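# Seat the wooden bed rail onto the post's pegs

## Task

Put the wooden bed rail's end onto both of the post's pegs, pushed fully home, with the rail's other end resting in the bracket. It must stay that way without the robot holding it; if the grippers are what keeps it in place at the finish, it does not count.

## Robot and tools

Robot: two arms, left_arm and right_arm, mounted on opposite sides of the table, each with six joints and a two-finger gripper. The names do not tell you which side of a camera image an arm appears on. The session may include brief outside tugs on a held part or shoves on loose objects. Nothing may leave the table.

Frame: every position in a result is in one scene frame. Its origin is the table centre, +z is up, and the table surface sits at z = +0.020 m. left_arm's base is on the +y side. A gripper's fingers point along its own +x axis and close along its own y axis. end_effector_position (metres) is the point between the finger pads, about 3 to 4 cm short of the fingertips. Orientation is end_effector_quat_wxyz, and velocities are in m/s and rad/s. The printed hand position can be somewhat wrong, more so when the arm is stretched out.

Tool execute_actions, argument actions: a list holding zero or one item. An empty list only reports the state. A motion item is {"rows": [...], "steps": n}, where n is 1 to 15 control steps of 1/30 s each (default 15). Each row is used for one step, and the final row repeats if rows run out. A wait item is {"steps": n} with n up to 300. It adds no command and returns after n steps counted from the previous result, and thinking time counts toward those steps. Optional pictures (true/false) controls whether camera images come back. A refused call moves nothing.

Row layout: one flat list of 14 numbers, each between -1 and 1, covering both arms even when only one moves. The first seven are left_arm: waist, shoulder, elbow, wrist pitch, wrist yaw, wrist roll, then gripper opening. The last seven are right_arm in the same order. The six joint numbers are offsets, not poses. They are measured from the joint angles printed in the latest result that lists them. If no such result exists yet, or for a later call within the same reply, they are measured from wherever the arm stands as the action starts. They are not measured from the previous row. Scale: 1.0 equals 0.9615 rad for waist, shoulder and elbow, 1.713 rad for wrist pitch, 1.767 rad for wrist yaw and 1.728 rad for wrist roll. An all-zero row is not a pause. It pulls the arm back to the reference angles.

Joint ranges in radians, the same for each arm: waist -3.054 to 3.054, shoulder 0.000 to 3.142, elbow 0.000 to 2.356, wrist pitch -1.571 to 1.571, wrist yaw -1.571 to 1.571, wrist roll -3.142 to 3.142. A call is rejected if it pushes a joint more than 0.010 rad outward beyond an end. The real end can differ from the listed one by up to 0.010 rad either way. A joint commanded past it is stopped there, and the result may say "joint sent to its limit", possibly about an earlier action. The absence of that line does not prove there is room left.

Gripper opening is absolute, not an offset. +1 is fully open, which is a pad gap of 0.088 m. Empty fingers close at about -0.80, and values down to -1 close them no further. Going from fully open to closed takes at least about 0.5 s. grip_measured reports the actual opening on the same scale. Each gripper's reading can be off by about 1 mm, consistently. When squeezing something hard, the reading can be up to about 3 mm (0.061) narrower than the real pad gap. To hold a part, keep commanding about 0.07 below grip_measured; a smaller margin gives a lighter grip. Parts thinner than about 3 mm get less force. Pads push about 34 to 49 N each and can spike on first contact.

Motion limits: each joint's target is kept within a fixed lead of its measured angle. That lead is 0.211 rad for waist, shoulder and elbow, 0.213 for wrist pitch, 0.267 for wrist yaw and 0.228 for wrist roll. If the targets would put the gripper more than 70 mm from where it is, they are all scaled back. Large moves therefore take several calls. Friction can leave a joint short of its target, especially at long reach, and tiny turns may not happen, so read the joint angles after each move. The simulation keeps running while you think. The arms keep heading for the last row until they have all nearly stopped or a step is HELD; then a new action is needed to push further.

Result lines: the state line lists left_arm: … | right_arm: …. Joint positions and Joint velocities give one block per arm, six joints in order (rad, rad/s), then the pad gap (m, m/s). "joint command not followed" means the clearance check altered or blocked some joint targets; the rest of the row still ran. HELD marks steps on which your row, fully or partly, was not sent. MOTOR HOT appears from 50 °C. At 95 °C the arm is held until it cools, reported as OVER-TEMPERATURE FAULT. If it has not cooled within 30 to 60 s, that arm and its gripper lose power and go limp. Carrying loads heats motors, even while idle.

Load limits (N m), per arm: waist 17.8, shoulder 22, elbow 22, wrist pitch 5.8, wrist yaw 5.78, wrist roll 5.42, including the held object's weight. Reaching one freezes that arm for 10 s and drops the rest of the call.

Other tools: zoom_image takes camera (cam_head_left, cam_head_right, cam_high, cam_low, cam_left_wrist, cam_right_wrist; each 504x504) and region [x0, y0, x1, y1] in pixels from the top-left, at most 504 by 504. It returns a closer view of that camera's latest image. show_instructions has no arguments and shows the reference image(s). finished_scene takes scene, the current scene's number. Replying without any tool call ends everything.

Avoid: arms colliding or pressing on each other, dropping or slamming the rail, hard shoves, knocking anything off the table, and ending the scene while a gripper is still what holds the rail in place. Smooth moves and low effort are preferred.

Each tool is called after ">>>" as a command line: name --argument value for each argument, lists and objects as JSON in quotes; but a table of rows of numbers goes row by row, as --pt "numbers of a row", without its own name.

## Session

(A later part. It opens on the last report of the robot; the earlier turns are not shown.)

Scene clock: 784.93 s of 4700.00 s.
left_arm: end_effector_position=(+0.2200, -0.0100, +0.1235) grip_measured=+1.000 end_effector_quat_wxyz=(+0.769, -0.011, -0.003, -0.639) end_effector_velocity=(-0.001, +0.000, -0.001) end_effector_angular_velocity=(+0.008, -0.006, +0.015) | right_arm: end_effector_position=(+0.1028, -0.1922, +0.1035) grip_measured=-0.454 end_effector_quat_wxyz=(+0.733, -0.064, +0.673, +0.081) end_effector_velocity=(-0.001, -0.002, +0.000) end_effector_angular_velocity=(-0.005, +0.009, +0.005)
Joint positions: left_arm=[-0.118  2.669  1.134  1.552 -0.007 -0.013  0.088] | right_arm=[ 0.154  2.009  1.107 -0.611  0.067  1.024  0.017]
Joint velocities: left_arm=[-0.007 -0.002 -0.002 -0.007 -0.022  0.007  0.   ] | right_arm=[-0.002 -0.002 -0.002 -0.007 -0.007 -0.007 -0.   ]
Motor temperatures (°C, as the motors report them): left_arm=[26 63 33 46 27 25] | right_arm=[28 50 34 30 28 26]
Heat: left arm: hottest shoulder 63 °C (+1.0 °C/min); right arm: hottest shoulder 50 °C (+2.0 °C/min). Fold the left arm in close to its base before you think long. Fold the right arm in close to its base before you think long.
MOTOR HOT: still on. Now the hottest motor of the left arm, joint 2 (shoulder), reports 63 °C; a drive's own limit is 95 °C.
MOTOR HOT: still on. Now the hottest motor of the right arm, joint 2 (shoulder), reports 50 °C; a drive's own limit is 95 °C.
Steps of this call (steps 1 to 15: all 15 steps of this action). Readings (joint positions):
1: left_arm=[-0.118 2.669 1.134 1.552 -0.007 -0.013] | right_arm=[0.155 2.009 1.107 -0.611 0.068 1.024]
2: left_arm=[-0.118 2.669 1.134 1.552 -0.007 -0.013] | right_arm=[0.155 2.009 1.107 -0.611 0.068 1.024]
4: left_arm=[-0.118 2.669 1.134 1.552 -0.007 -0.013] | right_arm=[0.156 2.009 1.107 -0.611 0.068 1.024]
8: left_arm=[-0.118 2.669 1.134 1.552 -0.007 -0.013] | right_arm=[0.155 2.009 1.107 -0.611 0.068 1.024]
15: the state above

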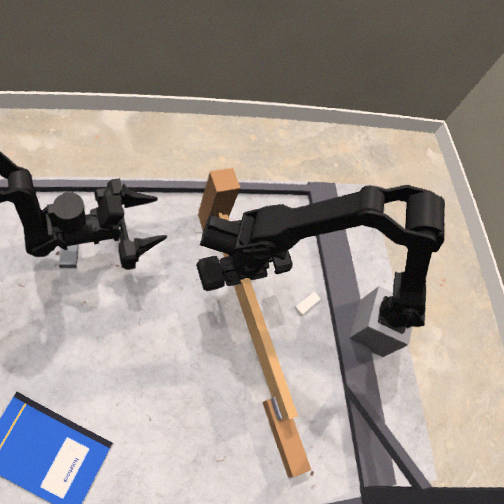

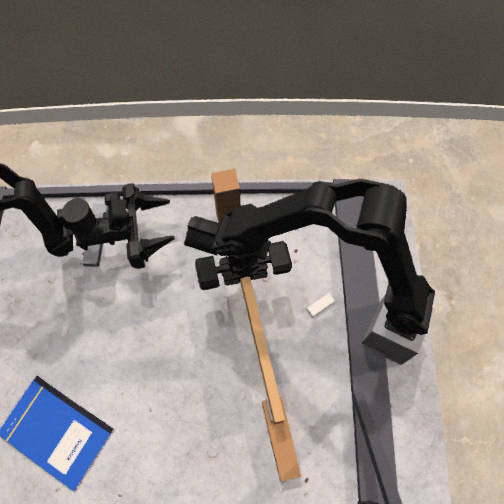

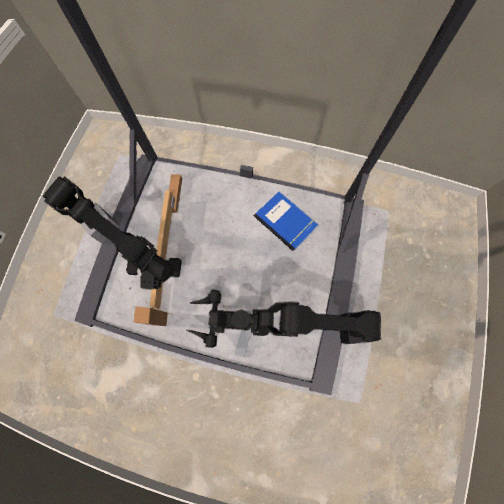

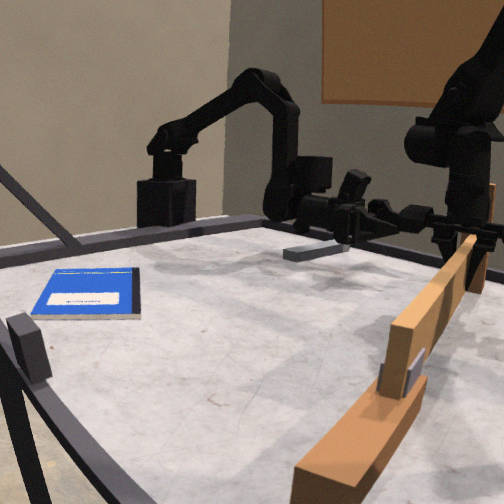

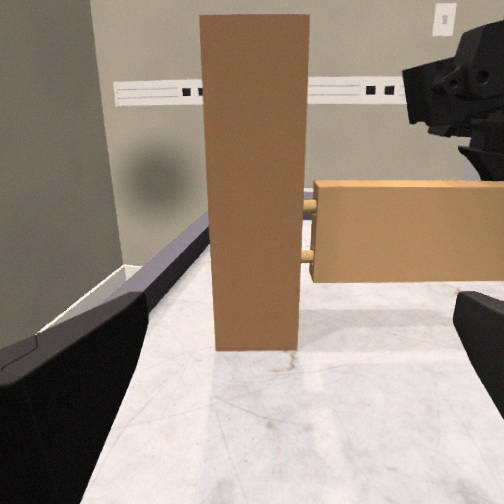

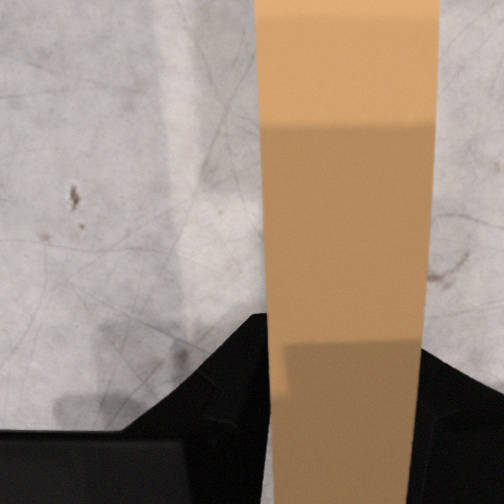

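>>> execute_actions --actions '[{"rows":[[0,0,0,0,0,0,1,0.002,0,0,0,0,0,-0.8],[0,0,0,0,0,0,1,0.002,0,0,0,0,0,-0.8],[0,0,0,0,0,0,1,0.002,0,0,0,0,0,-0.8],[0,0,0,0,0,0,1,0.002,0,0,0,0,0,-0.8],[0,0,0,0,0,0,1,-0.025,0,0,0,0.005,-0.003,-0.8]],"steps":10}]' --pictures false

>>> execute_actions --actions '[{"rows":[[0,0,0,0,0,0,1,0.002,0,0,0,0,0,-0.8],[0,0,0,0,0,0,1,0.002,0,0,0,0,0,-0.8],[0,0,0,0,0,0,1,0.002,0,0,0,0,0,-0.8],[0,0,0,0,0,0,1,0.002,0,0,0,0,0,-0.8],[0,0,0,0,0,0,1,-0.025,0,0,0,0.005,-0.003,-0.8]],"steps":10}]' --pictures false

>>> execute_actions --actions '[{"rows":[[0,0,0,0,0,0,1,0.002,0,0,0,0,0,-0.8],[0,0,0,0,0,0,1,0.002,0,0,0,0,0,-0.8],[0,0,0,0,0,0,1,0.002,0,0,0,0,0,-0.8],[0,0,0,0,0,0,1,0.002,0,0,0,0,0,-0.8],[0,0,0,0,0,0,1,-0.025,0,0,0,0.005,-0.003,-0.8]],"steps":10}]'

>>> zoom_image --camera "cam_left_wrist" --region '[250,170,390,310]'

Scene clock: 793.70 s of 4700.00 s.
left_arm: end_effector_position=(+0.2200, -0.0100, +0.1235) grip_measured=+1.000 end_effector_quat_wxyz=(+0.769, -0.011, -0.003, -0.639) end_effector_velocity=(-0.001, +0.002, -0.008) end_effector_angular_velocity=(+0.030, +0.013, +0.005) | right_arm: end_effector_position=(+0.1029, -0.1923, +0.1034) grip_measured=-0.454 end_effector_quat_wxyz=(+0.732, -0.064, +0.674, +0.081) end_effector_velocity=(+0.001, -0.002, +0.002) end_effector_angular_velocity=(-0.000, +0.007, +0.000)
Joint positions: left_arm=[-0.118  2.669  1.134  1.552 -0.007 -0.013  0.088] | right_arm=[ 0.152  2.009  1.107 -0.611  0.063  1.023  0.017]
Joint velocities: left_arm=[-0.002  0.002 -0.007 -0.022 -0.007 -0.007  0.   ] | right_arm=[-0.007 -0.007 -0.002 -0.007 -0.007 -0.007 -0.   ]
Motor temperatures (°C, as the motors report them): left_arm=[26 63 33 46 27 25] | right_arm=[28 50 34 30 28 26]
Heat: left arm: hottest shoulder 63 °C (+0.0 °C/min); right arm: hottest shoulder 50 °C (+1.0 °C/min). Fold the left arm in close to its base before you think long. Fold the right arm in close to its base before you think long.
MOTOR HOT: still on. Now the hottest motor of the left arm, joint 2 (shoulder), reports 63 °C; a drive's own limit is 95 °C.
MOTOR HOT: still on. Now the hottest motor of the right arm, joint 2 (shoulder), reports 50 °C; a drive's own limit is 95 °C.
Steps of this call (steps 1 to 15: the robot went on to your last target; steps 16 to 90: nothing new was sent; then 5.43 s passed at rest; steps 91 to 100: all 10 steps of this action). Readings (joint positions):
91: left_arm=[-0.118 2.669 1.134 1.552 -0.007 -0.013] | right_arm=[0.155 2.009 1.107 -0.611 0.067 1.024]
92: left_arm=[-0.118 2.669 1.134 1.552 -0.007 -0.013] | right_arm=[0.155 2.009 1.107 -0.611 0.068 1.024]
94: left_arm=[-0.118 2.669 1.134 1.552 -0.007 -0.013] | right_arm=[0.155 2.009 1.107 -0.611 0.068 1.024]
98: left_arm=[-0.118 2.669 1.134 1.552 -0.007 -0.013] | right_arm=[0.152 2.009 1.107 -0.611 0.063 1.023]
100: the state above

Scene clock: 794.03 s of 4700.00 s.
left_arm: end_effector_position=(+0.2200, -0.0100, +0.1235) grip_measured=+1.000 end_effector_quat_wxyz=(+0.769, -0.011, -0.003, -0.639) end_effector_velocity=(-0.002, -0.001, -0.002) end_effector_angular_velocity=(+0.006, +0.008, -0.010) | right_arm: end_effector_position=(+0.1030, -0.1923, +0.1034) grip_measured=-0.454 end_effector_quat_wxyz=(+0.731, -0.063, +0.675, +0.082) end_effector_velocity=(-0.001, -0.002, +0.000) end_effector_angular_velocity=(-0.005, +0.009, +0.005)
Joint positions: left_arm=[-0.118  2.669  1.134  1.552 -0.007 -0.013  0.088] | right_arm=[ 0.151  2.009  1.107 -0.611  0.06   1.022  0.017]
Joint velocities: left_arm=[-0.002  0.002  0.002 -0.007  0.007 -0.007  0.   ] | right_arm=[-0.002 -0.002 -0.002 -0.007 -0.007 -0.007 -0.   ]
Motor temperatures (°C, as the motors report them): left_arm=[26 63 33 46 27 25] | right_arm=[28 50 34 30 28 26]
Heat: left arm: hottest shoulder 63 °C (+0.0 °C/min); right arm: hottest shoulder 50 °C (+1.0 °C/min). Fold the left arm in close to its base before you think long. Fold the right arm in close to its base before you think long.
MOTOR HOT: still on. Now the hottest motor of the left arm, joint 2 (shoulder), reports 63 °C; a drive's own limit is 95 °C.
MOTOR HOT: still on. Now the hottest motor of the right arm, joint 2 (shoulder), reports 50 °C; a drive's own limit is 95 °C.
Steps of this call (steps 1 to 10: all 10 steps of this action). Readings (joint positions):
1: left_arm=[-0.118 2.669 1.134 1.552 -0.007 -0.013] | right_arm=[0.153 2.009 1.107 -0.611 0.063 1.023]
2: left_arm=[-0.118 2.669 1.134 1.552 -0.007 -0.013] | right_arm=[0.153 2.009 1.107 -0.611 0.064 1.023]
4: left_arm=[-0.118 2.669 1.134 1.552 -0.007 -0.013] | right_arm=[0.153 2.009 1.107 -0.611 0.064 1.023]
8: left_arm=[-0.118 2.669 1.134 1.552 -0.007 -0.013] | right_arm=[0.151 2.009 1.107 -0.611 0.060 1.022]
10: the state above

Scene clock: 794.37 s of 4700.00 s.
left_arm: end_effector_position=(+0.2200, -0.0100, +0.1235) grip_measured=+1.000 end_effector_quat_wxyz=(+0.769, -0.011, -0.003, -0.639) end_effector_velocity=(-0.001, +0.002, -0.002) end_effector_angular_velocity=(+0.001, +0.008, +0.005) | right_arm: end_effector_position=(+0.1031, -0.1925, +0.1033) grip_measured=-0.454 end_effector_quat_wxyz=(+0.730, -0.062, +0.676, +0.082) end_effector_velocity=(-0.003, -0.001, -0.000) end_effector_angular_velocity=(-0.002, +0.022, +0.035)
Joint positions: left_arm=[-0.118  2.669  1.134  1.552 -0.007 -0.013  0.088] | right_arm=[ 0.149  2.009  1.107 -0.612  0.057  1.021  0.017]
Joint velocities: left_arm=[-0.002  0.002 -0.007  0.007 -0.007 -0.007  0.   ] | right_arm=[-0.002 -0.002 -0.002 -0.007 -0.022 -0.037  0.   ]
Motor temperatures (°C, as the motors report them): left_arm=[26 63 33 46 27 25] | right_arm=[28 50 34 30 28 26]
Heat: left arm: hottest shoulder 63 °C (+0.0 °C/min); right arm: hottest shoulder 50 °C (+1.0 °C/min). Fold the left arm in close to its base before you think long. Fold the right arm in close to its base before you think long.
MOTOR HOT: still on. Now the hottest motor of the left arm, joint 2 (shoulder), reports 63 °C; a drive's own limit is 95 °C.
MOTOR HOT: still on. Now the hottest motor of the right arm, joint 2 (shoulder), reports 50 °C; a drive's own limit is 95 °C.
Steps of this call (steps 1 to 10: all 10 steps of this action). Readings (joint positions):
1: left_arm=[-0.118 2.669 1.134 1.552 -0.007 -0.013] | right_arm=[0.151 2.009 1.107 -0.611 0.060 1.022]
2: left_arm=[-0.118 2.669 1.134 1.552 -0.007 -0.013] | right_arm=[0.151 2.009 1.107 -0.611 0.060 1.022]
4: left_arm=[-0.118 2.669 1.134 1.552 -0.007 -0.013] | right_arm=[0.151 2.009 1.107 -0.611 0.060 1.022]
8: left_arm=[-0.118 2.669 1.134 1.552 -0.007 -0.013] | right_arm=[0.149 2.009 1.107 -0.612 0.057 1.021]
10: the state above

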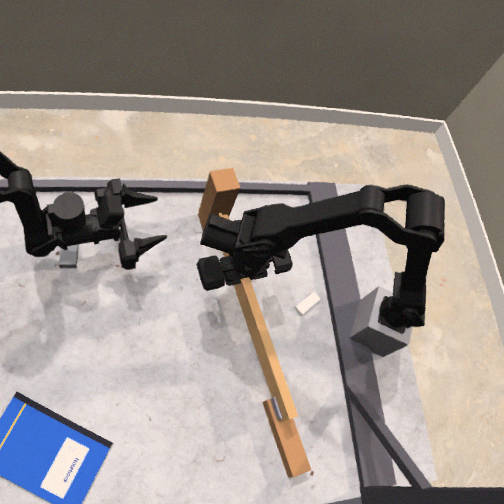

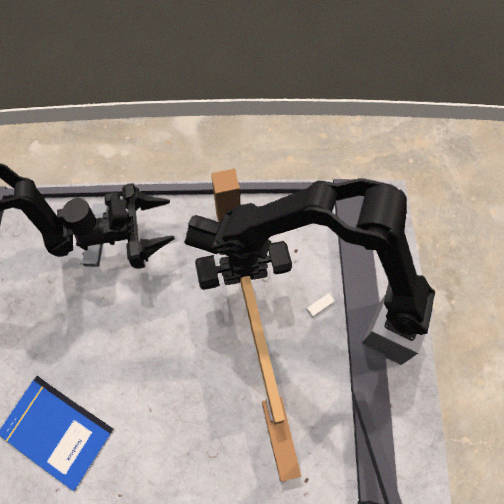

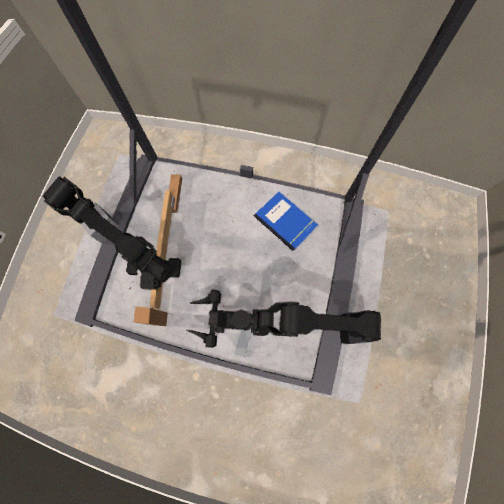

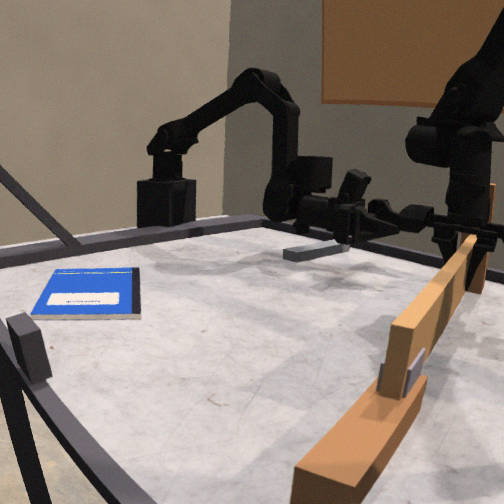

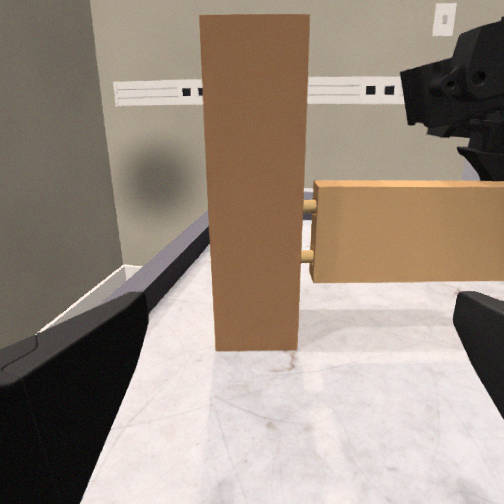

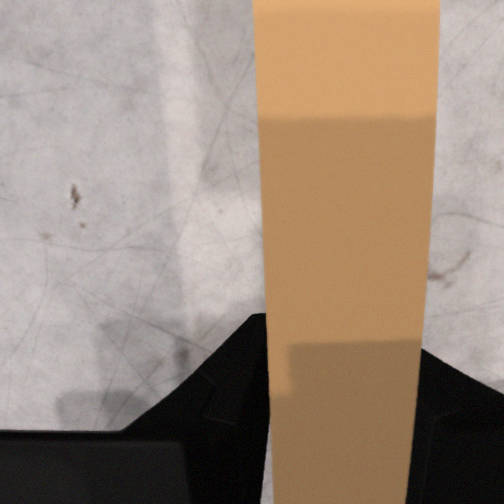

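Region (250, 170, 390, 310) of cam_left_wrist's 504x504 image, scaled by 3.600, with more detail than that image has.

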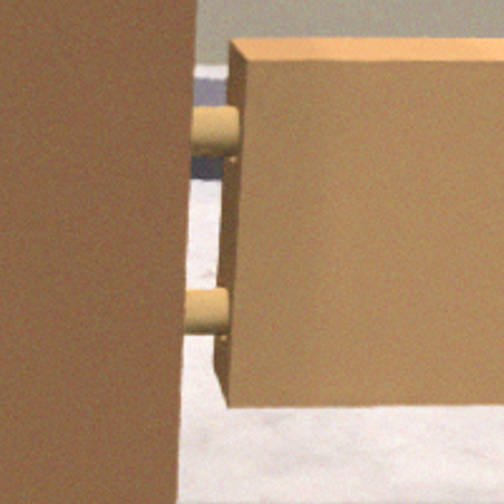

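>>> execute_actions --actions '[{"rows":[[0,0,0,0,0,0,1,0.002,-0.032,0,0.002,0,0,-0.8],[0,0,0,0,0,0,1,0.002,-0.032,0,0.003,0,0,-0.8],[0,0,0,0,0,0,1,0.002,-0.032,0,0.004,0,0,-0.8],[0,0,0,0,0,0,1,0.002,-0.032,0,0.004,0,0,-0.8],[0,0,0,0,0,0,1,0.002,-0.032,0,0.004,0,0,-0.8],[0,0,0,0,0,0,1,0.002,-0.032,0,0.004,0,0,-0.8],[0,0,0,0,0,0,1,0.002,-0.032,0,0.004,0,0,-0.8],[0,0,0,0,0,0,1,-0.025,-0.032,0,0.004,0.012,-0.003,-0.8]],"steps":15}]'

>>> zoom_image --camera "cam_left_wrist" --region '[250,170,390,310]'

Scene clock: 799.73 s of 4700.00 s.
left_arm: end_effector_position=(+0.2200, -0.0100, +0.1235) grip_measured=+1.000 end_effector_quat_wxyz=(+0.769, -0.011, -0.003, -0.639) end_effector_velocity=(-0.002, -0.000, -0.001) end_effector_angular_velocity=(+0.006, +0.008, -0.010) | right_arm: end_effector_position=(+0.1033, -0.1920, +0.1037) grip_measured=-0.454 end_effector_quat_wxyz=(+0.730, -0.062, +0.675, +0.083) end_effector_velocity=(-0.003, -0.002, -0.002) end_effector_angular_velocity=(-0.005, +0.024, +0.006)
Joint positions: left_arm=[-0.118  2.669  1.134  1.552 -0.007 -0.013  0.088] | right_arm=[ 0.149  2.008  1.107 -0.61   0.057  1.02   0.017]
Joint velocities: left_arm=[-0.002 -0.002 -0.002 -0.007  0.007 -0.007  0.   ] | right_arm=[-0.002  0.002 -0.002 -0.007 -0.022 -0.007  0.   ]
Motor temperatures (°C, as the motors report them): left_arm=[26 64 33 46 27 25] | right_arm=[28 50 34 30 28 26]
Heat: left arm: hottest shoulder 64 °C (+1.0 °C/min); right arm: hottest shoulder 50 °C (+0.0 °C/min). Fold the left arm in close to its base before you think long. Fold the right arm in close to its base before you think long.
MOTOR HOT: still on. Now the hottest motor of the left arm, joint 2 (shoulder), reports 64 °C; a drive's own limit is 95 °C.
MOTOR HOT: still on. Now the hottest motor of the right arm, joint 2 (shoulder), reports 50 °C; a drive's own limit is 95 °C.
Steps of this call (steps 1 to 15: the robot went on to your last target; steps 16 to 90: nothing new was sent; then 1.87 s passed at rest; steps 91 to 105: all 15 steps of this action). Readings (joint positions):
91: left_arm=[-0.118 2.669 1.134 1.552 -0.007 -0.013] | right_arm=[0.149 2.009 1.107 -0.612 0.057 1.020]
92: left_arm=[-0.118 2.669 1.134 1.552 -0.007 -0.013] | right_arm=[0.149 2.009 1.107 -0.612 0.057 1.020]
94: left_arm=[-0.118 2.669 1.134 1.552 -0.007 -0.013] | right_arm=[0.149 2.009 1.107 -0.611 0.057 1.020]
98: left_arm=[-0.118 2.669 1.134 1.552 -0.007 -0.013] | right_arm=[0.149 2.008 1.107 -0.610 0.057 1.020]
105: the state above

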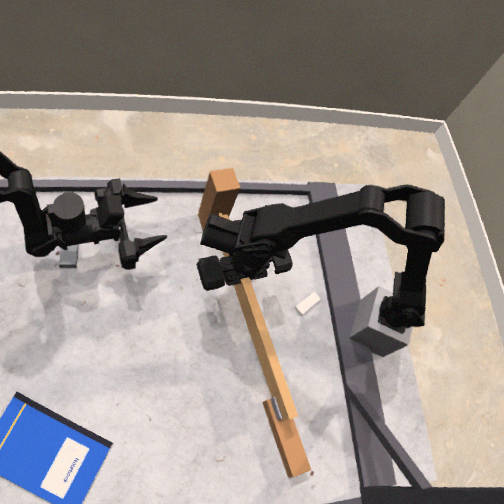

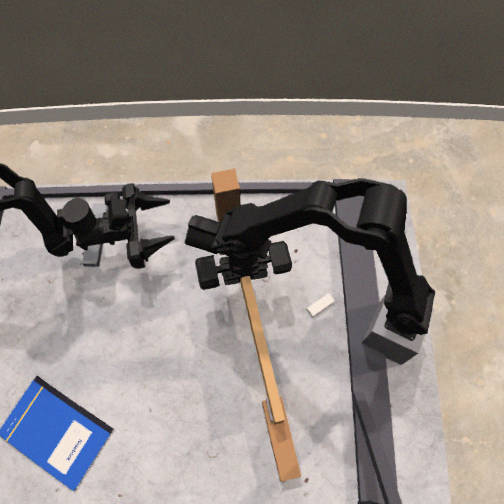

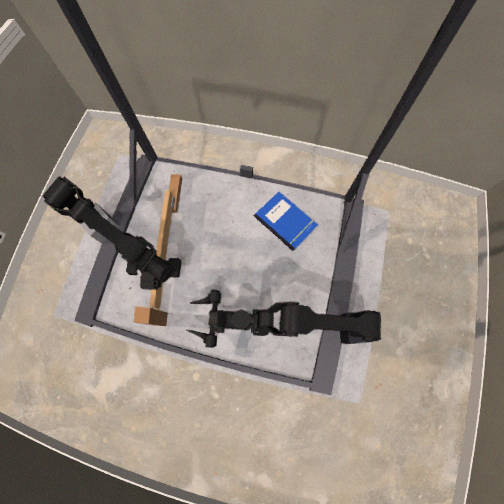

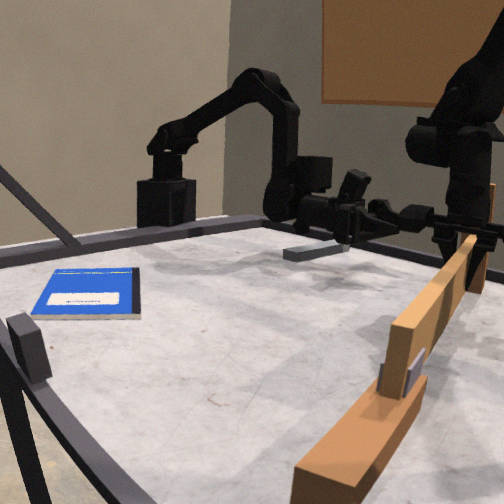

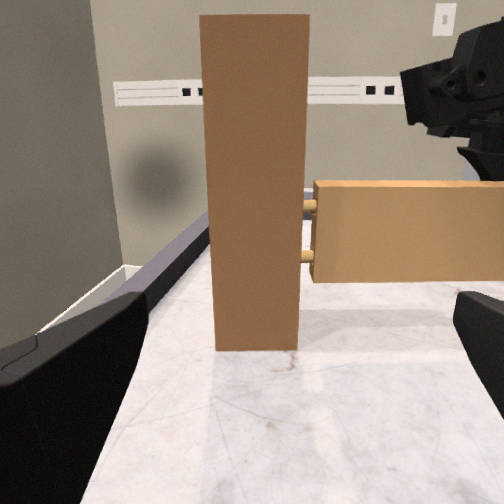

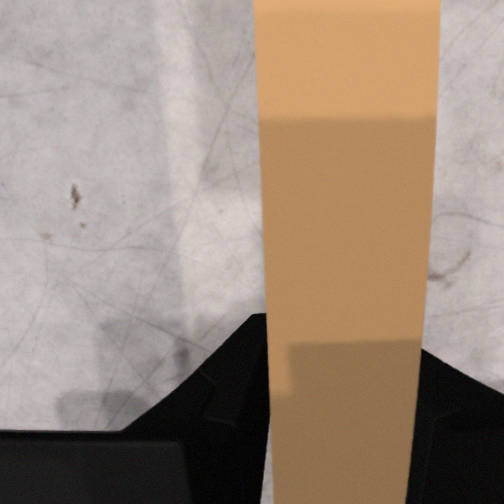

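Region (250, 170, 390, 310) of cam_left_wrist's 504x504 image, scaled by 3.600, with more detail than that image has.

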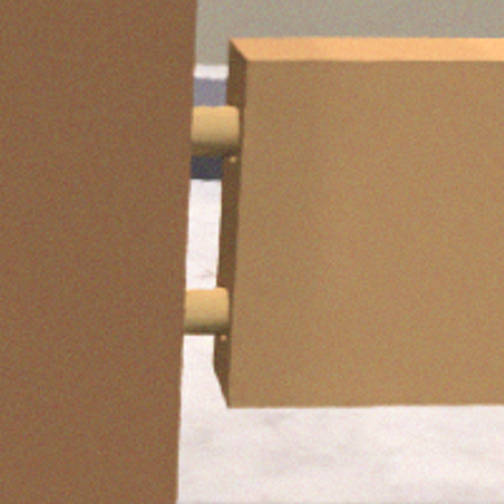

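>>> execute_actions --actions '[{"rows":[[0,0,0,0,0,0,1,0.002,-0.033,0,-0.002,0,0,-0.8],[0,0,0,0,0,0,1,0.002,-0.033,0,-0.003,0,0,-0.8],[0,0,0,0,0,0,1,0.002,-0.033,0,-0.004,0,0,-0.8],[0,0,0,0,0,0,1,0.002,-0.033,0,-0.004,0,0,-0.8],[0,0,0,0,0,0,1,0.002,-0.033,0,-0.004,0,0,-0.8],[0,0,0,0,0,0,1,0.002,-0.033,0,-0.004,0,0,-0.8],[0,0,0,0,0,0,1,0.002,-0.033,0,-0.004,0,0,-0.8],[0,0,0,0,0,0,1,-0.025,-0.033,0,-0.004,0.012,-0.003,-0.8]],"steps":15}]'

>>> zoom_image --camera "cam_left_wrist" --region '[250,170,390,310]'

Scene clock: 804.80 s of 4700.00 s.
left_arm: end_effector_position=(+0.2200, -0.0100, +0.1235) grip_measured=+1.000 end_effector_quat_wxyz=(+0.769, -0.011, -0.003, -0.639) end_effector_velocity=(-0.002, -0.001, +0.000) end_effector_angular_velocity=(+0.001, +0.007, -0.010) | right_arm: end_effector_position=(+0.1032, -0.1925, +0.1043) grip_measured=-0.454 end_effector_quat_wxyz=(+0.730, -0.063, +0.676, +0.082) end_effector_velocity=(-0.003, -0.001, -0.000) end_effector_angular_velocity=(-0.001, +0.022, +0.021)
Joint positions: left_arm=[-0.118  2.669  1.134  1.552 -0.007 -0.013  0.088] | right_arm=[ 0.149  2.006  1.107 -0.614  0.057  1.019  0.017]
Joint velocities: left_arm=[-0.002 -0.002  0.002 -0.007  0.007 -0.007  0.   ] | right_arm=[-0.002 -0.002 -0.002 -0.007 -0.022 -0.022 -0.   ]
Motor temperatures (°C, as the motors report them): left_arm=[26 64 33 46 27 25] | right_arm=[28 52 34 30 28 26]
Heat: left arm: hottest shoulder 64 °C (+1.0 °C/min); right arm: hottest shoulder 52 °C (+1.0 °C/min). Fold the left arm in close to its base before you think long. Fold the right arm in close to its base before you think long.
MOTOR HOT: still on. Now the hottest motor of the left arm, joint 2 (shoulder), reports 64 °C; a drive's own limit is 95 °C.
MOTOR HOT: still on. Now the hottest motor of the right arm, joint 2 (shoulder), reports 52 °C; a drive's own limit is 95 °C.
Steps of this call (steps 1 to 15: the robot went on to your last target; steps 16 to 90: nothing new was sent; then 1.57 s passed at rest; steps 91 to 105: all 15 steps of this action). Readings (joint positions):
91: left_arm=[-0.118 2.669 1.134 1.552 -0.007 -0.013] | right_arm=[0.149 2.008 1.107 -0.610 0.057 1.020]
92: left_arm=[-0.118 2.669 1.134 1.552 -0.007 -0.013] | right_arm=[0.150 2.008 1.107 -0.611 0.058 1.020]
94: left_arm=[-0.118 2.669 1.134 1.552 -0.007 -0.013] | right_arm=[0.150 2.007 1.107 -0.612 0.058 1.020]
98: left_arm=[-0.118 2.669 1.134 1.552 -0.007 -0.013] | right_arm=[0.149 2.006 1.107 -0.613 0.058 1.020]
105: the state above

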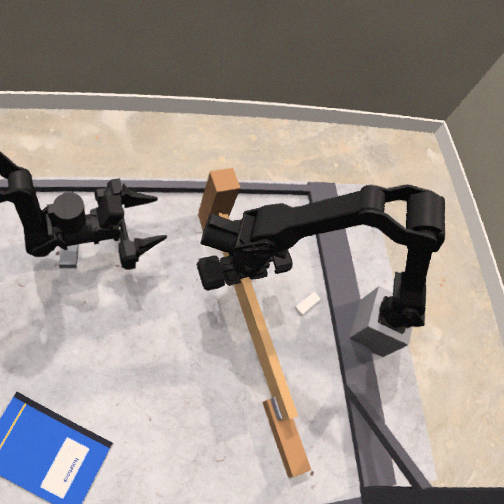

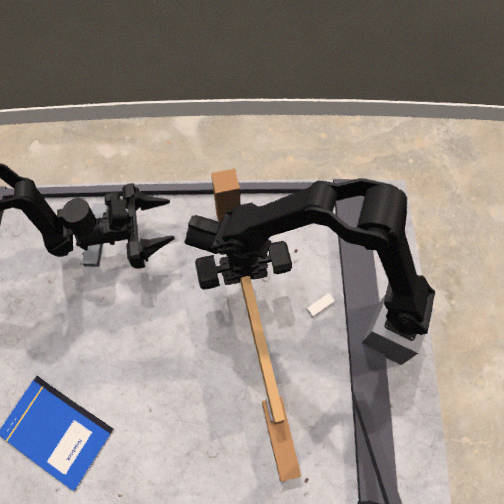

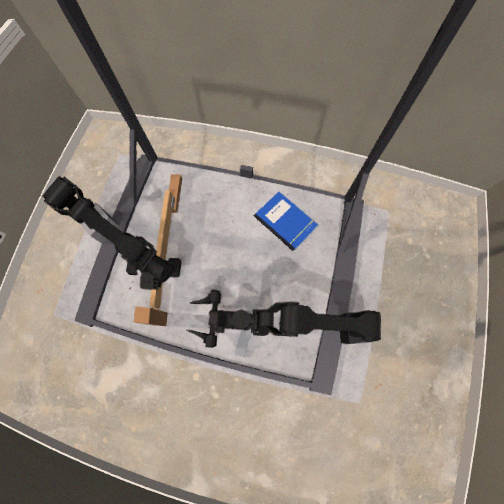

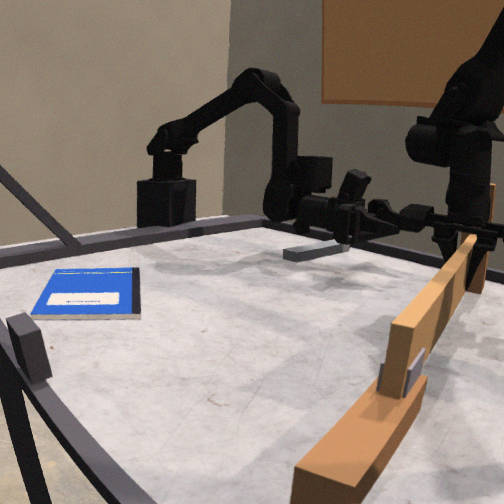

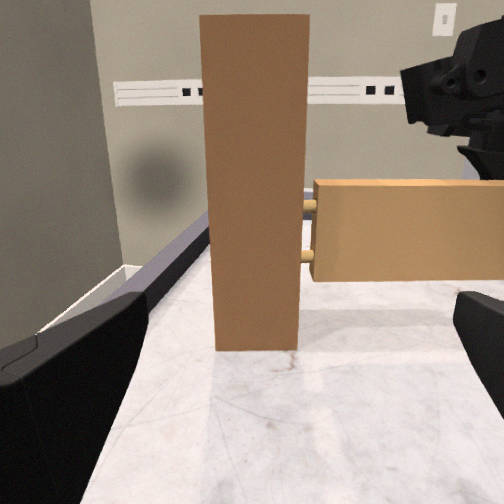

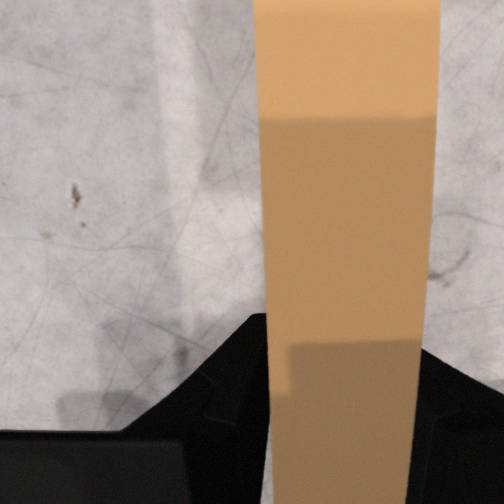

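Region (250, 170, 390, 310) of cam_left_wrist's 504x504 image, scaled by 3.600, with more detail than that image has.

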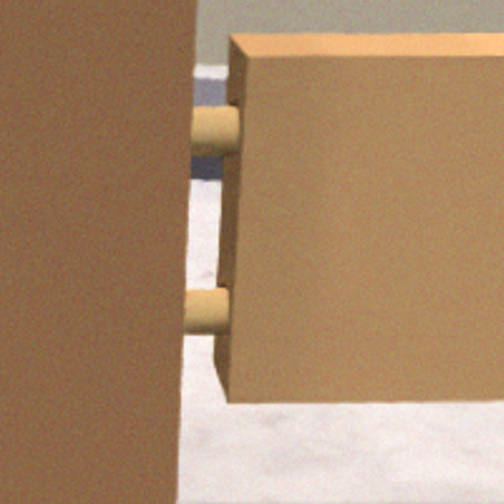

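>>> execute_actions --actions '[{"rows":[[0,0,0,0,0,0,1,0.002,0,0,0.002,0,0,-0.8],[0,0,0,0,0,0,1,0.002,0,0,0.003,0,0,-0.8],[0,0,0,0,0,0,1,0.002,0,0,0.004,0,0,-0.8],[0,0,0,0,0,0,1,0.002,0,0,0.004,0,0,-0.8],[0,0,0,0,0,0,1,0.002,0,0,0.004,0,0,-0.8],[0,0,0,0,0,0,1,0.002,0,0,0.004,0,0,-0.8],[0,0,0,0,0,0,1,0.002,0,0,0.004,0,0,-0.8],[0,0,0,0,0,0,1,-0.025,0,0,0.004,0.012,-0.003,-0.8]],"steps":15}]' --pictures false

>>> execute_actions --actions '[{"rows":[[0,0,0,0,0,0,1,0.002,0,0,0.002,0,0,-0.8],[0,0,0,0,0,0,1,0.002,0,0,0.003,0,0,-0.8],[0,0,0,0,0,0,1,0.002,0,0,0.004,0,0,-0.8],[0,0,0,0,0,0,1,0.002,0,0,0.004,0,0,-0.8],[0,0,0,0,0,0,1,0.002,0,0,0.004,0,0,-0.8],[0,0,0,0,0,0,1,0.002,0,0,0.004,0,0,-0.8],[0,0,0,0,0,0,1,0.002,0,0,0.004,0,0,-0.8],[0,0,0,0,0,0,1,-0.025,0,0,0.004,0.012,-0.003,-0.8]],"steps":15}]' --pictures false

>>> execute_actions --actions '[{"rows":[[0,0,0,0,0,0,1,0.002,0,0,0.002,0,0,-0.8],[0,0,0,0,0,0,1,0.002,0,0,0.003,0,0,-0.8],[0,0,0,0,0,0,1,0.002,0,0,0.004,0,0,-0.8],[0,0,0,0,0,0,1,0.002,0,0,0.004,0,0,-0.8],[0,0,0,0,0,0,1,0.002,0,0,0.004,0,0,-0.8],[0,0,0,0,0,0,1,0.002,0,0,0.004,0,0,-0.8],[0,0,0,0,0,0,1,0.002,0,0,0.004,0,0,-0.8],[0,0,0,0,0,0,1,-0.025,0,0,0.004,0.012,-0.003,-0.8]],"steps":15}]'

>>> zoom_image --camera "cam_left_wrist" --region '[250,170,390,310]'

Scene clock: 813.03 s of 4700.00 s.
left_arm: end_effector_position=(+0.2200, -0.0100, +0.1235) grip_measured=+1.000 end_effector_quat_wxyz=(+0.769, -0.011, -0.003, -0.639) end_effector_velocity=(-0.002, -0.001, +0.000) end_effector_angular_velocity=(+0.004, -0.007, -0.010) | right_arm: end_effector_position=(+0.1032, -0.1922, +0.1043) grip_measured=-0.454 end_effector_quat_wxyz=(+0.730, -0.062, +0.675, +0.083) end_effector_velocity=(-0.002, -0.005, -0.000) end_effector_angular_velocity=(-0.019, +0.014, +0.005)
Joint positions: left_arm=[-0.118  2.669  1.134  1.552 -0.007 -0.013  0.088] | right_arm=[ 0.149  2.006  1.107 -0.612  0.058  1.019  0.017]
Joint velocities: left_arm=[-0.002 -0.002  0.002 -0.007  0.007  0.007  0.   ] | right_arm=[-0.002 -0.002 -0.002 -0.022 -0.007 -0.007 -0.   ]
Motor temperatures (°C, as the motors report them): left_arm=[26 64 33 46 27 25] | right_arm=[29 53 34 30 28 26]
Heat: left arm: hottest shoulder 64 °C (+1.0 °C/min); right arm: hottest shoulder 53 °C (+1.0 °C/min). Fold the left arm in close to its base before you think long. Fold the right arm in close to its base before you think long.
MOTOR HOT: still on. Now the hottest motor of the left arm, joint 2 (shoulder), reports 64 °C; a drive's own limit is 95 °C.
MOTOR HOT: still on. Now the hottest motor of the right arm, joint 2 (shoulder), reports 53 °C; a drive's own limit is 95 °C.
Steps of this call (steps 1 to 15: the robot went on to your last target; steps 16 to 90: nothing new was sent; then 4.73 s passed at rest; steps 91 to 105: all 15 steps of this action). Readings (joint positions):
91: left_arm=[-0.118 2.669 1.134 1.552 -0.007 -0.013] | right_arm=[0.150 2.006 1.107 -0.614 0.058 1.019]
92: left_arm=[-0.118 2.669 1.134 1.552 -0.007 -0.013] | right_arm=[0.150 2.006 1.107 -0.614 0.058 1.019]
94: left_arm=[-0.118 2.669 1.134 1.552 -0.007 -0.013] | right_arm=[0.150 2.006 1.107 -0.613 0.058 1.019]
98: left_arm=[-0.118 2.669 1.134 1.552 -0.007 -0.013] | right_arm=[0.149 2.006 1.107 -0.612 0.058 1.019]
105: the state above

Scene clock: 813.53 s of 4700.00 s.
left_arm: end_effector_position=(+0.2200, -0.0100, +0.1235) grip_measured=+1.000 end_effector_quat_wxyz=(+0.769, -0.011, -0.003, -0.639) end_effector_velocity=(-0.000, +0.000, -0.001) end_effector_angular_velocity=(+0.006, +0.009, +0.005) | right_arm: end_effector_position=(+0.1033, -0.1921, +0.1043) grip_measured=-0.454 end_effector_quat_wxyz=(+0.730, -0.062, +0.675, +0.083) end_effector_velocity=(-0.001, -0.001, +0.002) end_effector_angular_velocity=(-0.000, +0.007, +0.005)
Joint positions: left_arm=[-0.118  2.669  1.134  1.552 -0.007 -0.013  0.088] | right_arm=[ 0.149  2.006  1.107 -0.612  0.058  1.019  0.017]
Joint velocities: left_arm=[-0.002 -0.002 -0.002 -0.007 -0.007 -0.007  0.   ] | right_arm=[-0.002 -0.007 -0.002 -0.007 -0.007 -0.007 -0.   ]
Motor temperatures (°C, as the motors report them): left_arm=[26 64 33 46 27 25] | right_arm=[29 53 34 30 28 26]
Heat: left arm: hottest shoulder 64 °C (+1.0 °C/min); right arm: hottest shoulder 53 °C (+1.0 °C/min). Fold the left arm in close to its base before you think long. Fold the right arm in close to its base before you think long.
MOTOR HOT: still on. Now the hottest motor of the left arm, joint 2 (shoulder), reports 64 °C; a drive's own limit is 95 °C.
MOTOR HOT: still on. Now the hottest motor of the right arm, joint 2 (shoulder), reports 53 °C; a drive's own limit is 95 °C.
Steps of this call (steps 1 to 15: all 15 steps of this action). Readings (joint positions):
1: left_arm=[-0.118 2.669 1.134 1.552 -0.007 -0.013] | right_arm=[0.150 2.006 1.107 -0.612 0.058 1.019]
2: left_arm=[-0.118 2.669 1.134 1.552 -0.007 -0.013] | right_arm=[0.151 2.006 1.107 -0.612 0.059 1.019]
4: left_arm=[-0.118 2.669 1.134 1.552 -0.007 -0.013] | right_arm=[0.151 2.006 1.107 -0.612 0.059 1.019]
8: left_arm=[-0.118 2.669 1.134 1.552 -0.007 -0.013] | right_arm=[0.150 2.006 1.107 -0.612 0.059 1.019]
15: the state above

Scene clock: 814.03 s of 4700.00 s.
left_arm: end_effector_position=(+0.2200, -0.0100, +0.1235) grip_measured=+1.000 end_effector_quat_wxyz=(+0.769, -0.011, -0.003, -0.639) end_effector_velocity=(-0.000, +0.001, -0.002) end_effector_angular_velocity=(+0.011, +0.009, +0.005) | right_arm: end_effector_position=(+0.1032, -0.1920, +0.1044) grip_measured=-0.454 end_effector_quat_wxyz=(+0.731, -0.062, +0.675, +0.083) end_effector_velocity=(-0.003, -0.007, -0.001) end_effector_angular_velocity=(-0.023, +0.016, +0.005)
Joint positions: left_arm=[-0.118  2.669  1.134  1.552 -0.007 -0.013  0.088] | right_arm=[ 0.149  2.006  1.107 -0.611  0.058  1.019  0.017]
Joint velocities: left_arm=[-0.002 -0.002 -0.007 -0.007 -0.007 -0.007  0.   ] | right_arm=[-0.002 -0.002 -0.007 -0.022 -0.007 -0.007 -0.   ]
Motor temperatures (°C, as the motors report them): left_arm=[26 64 33 46 27 25] | right_arm=[28 53 34 30 28 26]
Heat: left arm: hottest shoulder 64 °C (+1.0 °C/min); right arm: hottest shoulder 53 °C (+1.0 °C/min). Fold the left arm in close to its base before you think long. Fold the right arm in close to its base before you think long.
MOTOR HOT: still on. Now the hottest motor of the left arm, joint 2 (shoulder), reports 64 °C; a drive's own limit is 95 °C.
MOTOR HOT: still on. Now the hottest motor of the right arm, joint 2 (shoulder), reports 53 °C; a drive's own limit is 95 °C.
Steps of this call (steps 1 to 15: all 15 steps of this action). Readings (joint positions):
1: left_arm=[-0.118 2.669 1.134 1.552 -0.007 -0.013] | right_arm=[0.150 2.006 1.107 -0.612 0.058 1.019]
2: left_arm=[-0.118 2.669 1.134 1.552 -0.007 -0.013] | right_arm=[0.151 2.006 1.107 -0.612 0.059 1.019]
4: left_arm=[-0.118 2.669 1.134 1.552 -0.007 -0.013] | right_arm=[0.151 2.006 1.107 -0.612 0.059 1.019]
8: left_arm=[-0.118 2.669 1.134 1.552 -0.007 -0.013] | right_arm=[0.150 2.006 1.107 -0.611 0.059 1.019]
15: the state above

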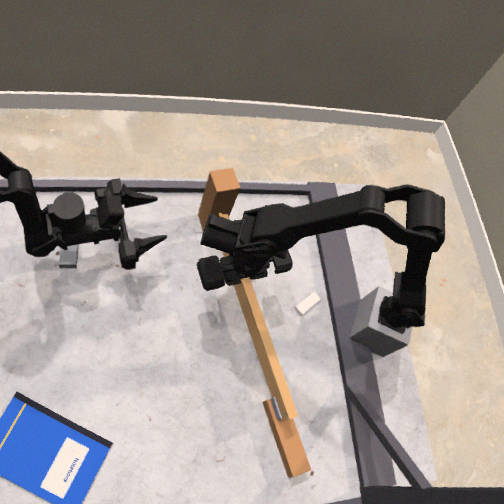

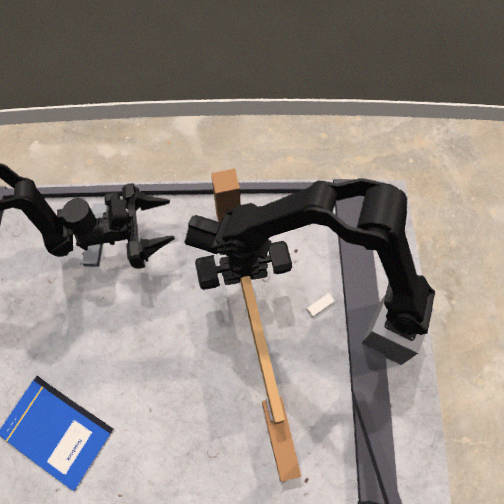

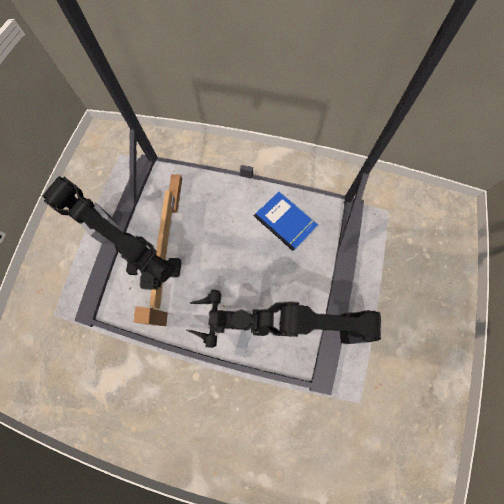

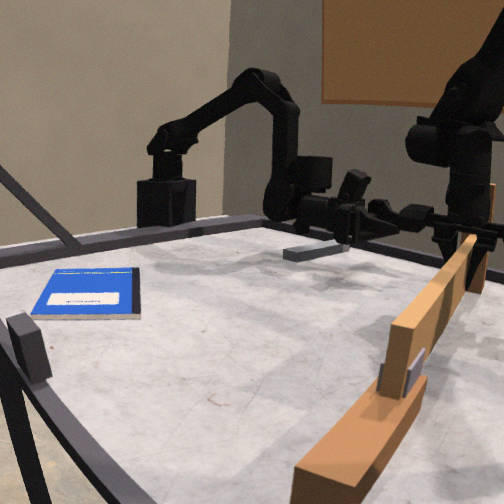

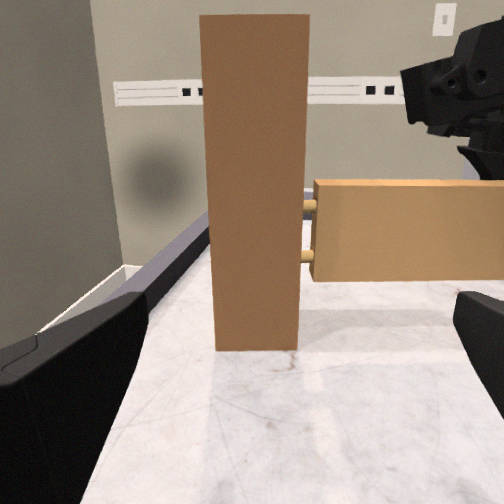

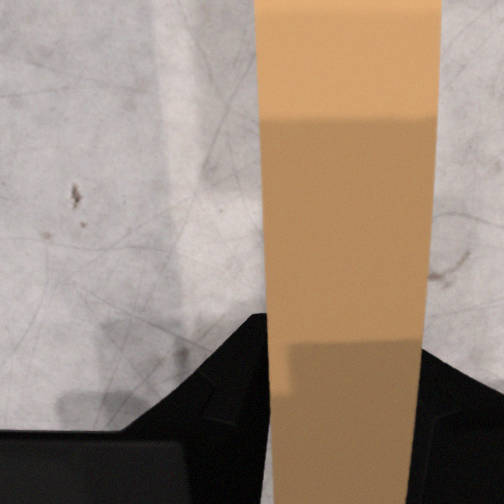

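Region (250, 170, 390, 310) of cam_left_wrist's 504x504 image, scaled by 3.600, with more detail than that image has.

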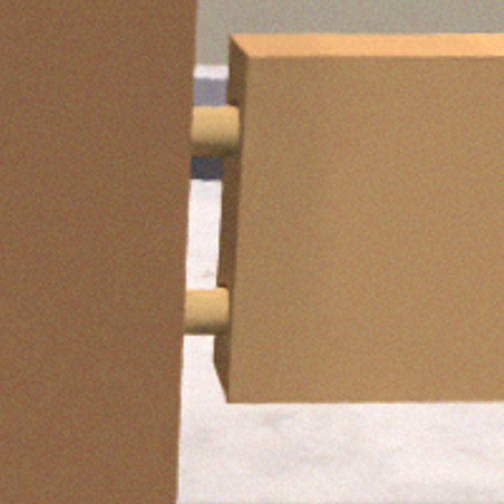

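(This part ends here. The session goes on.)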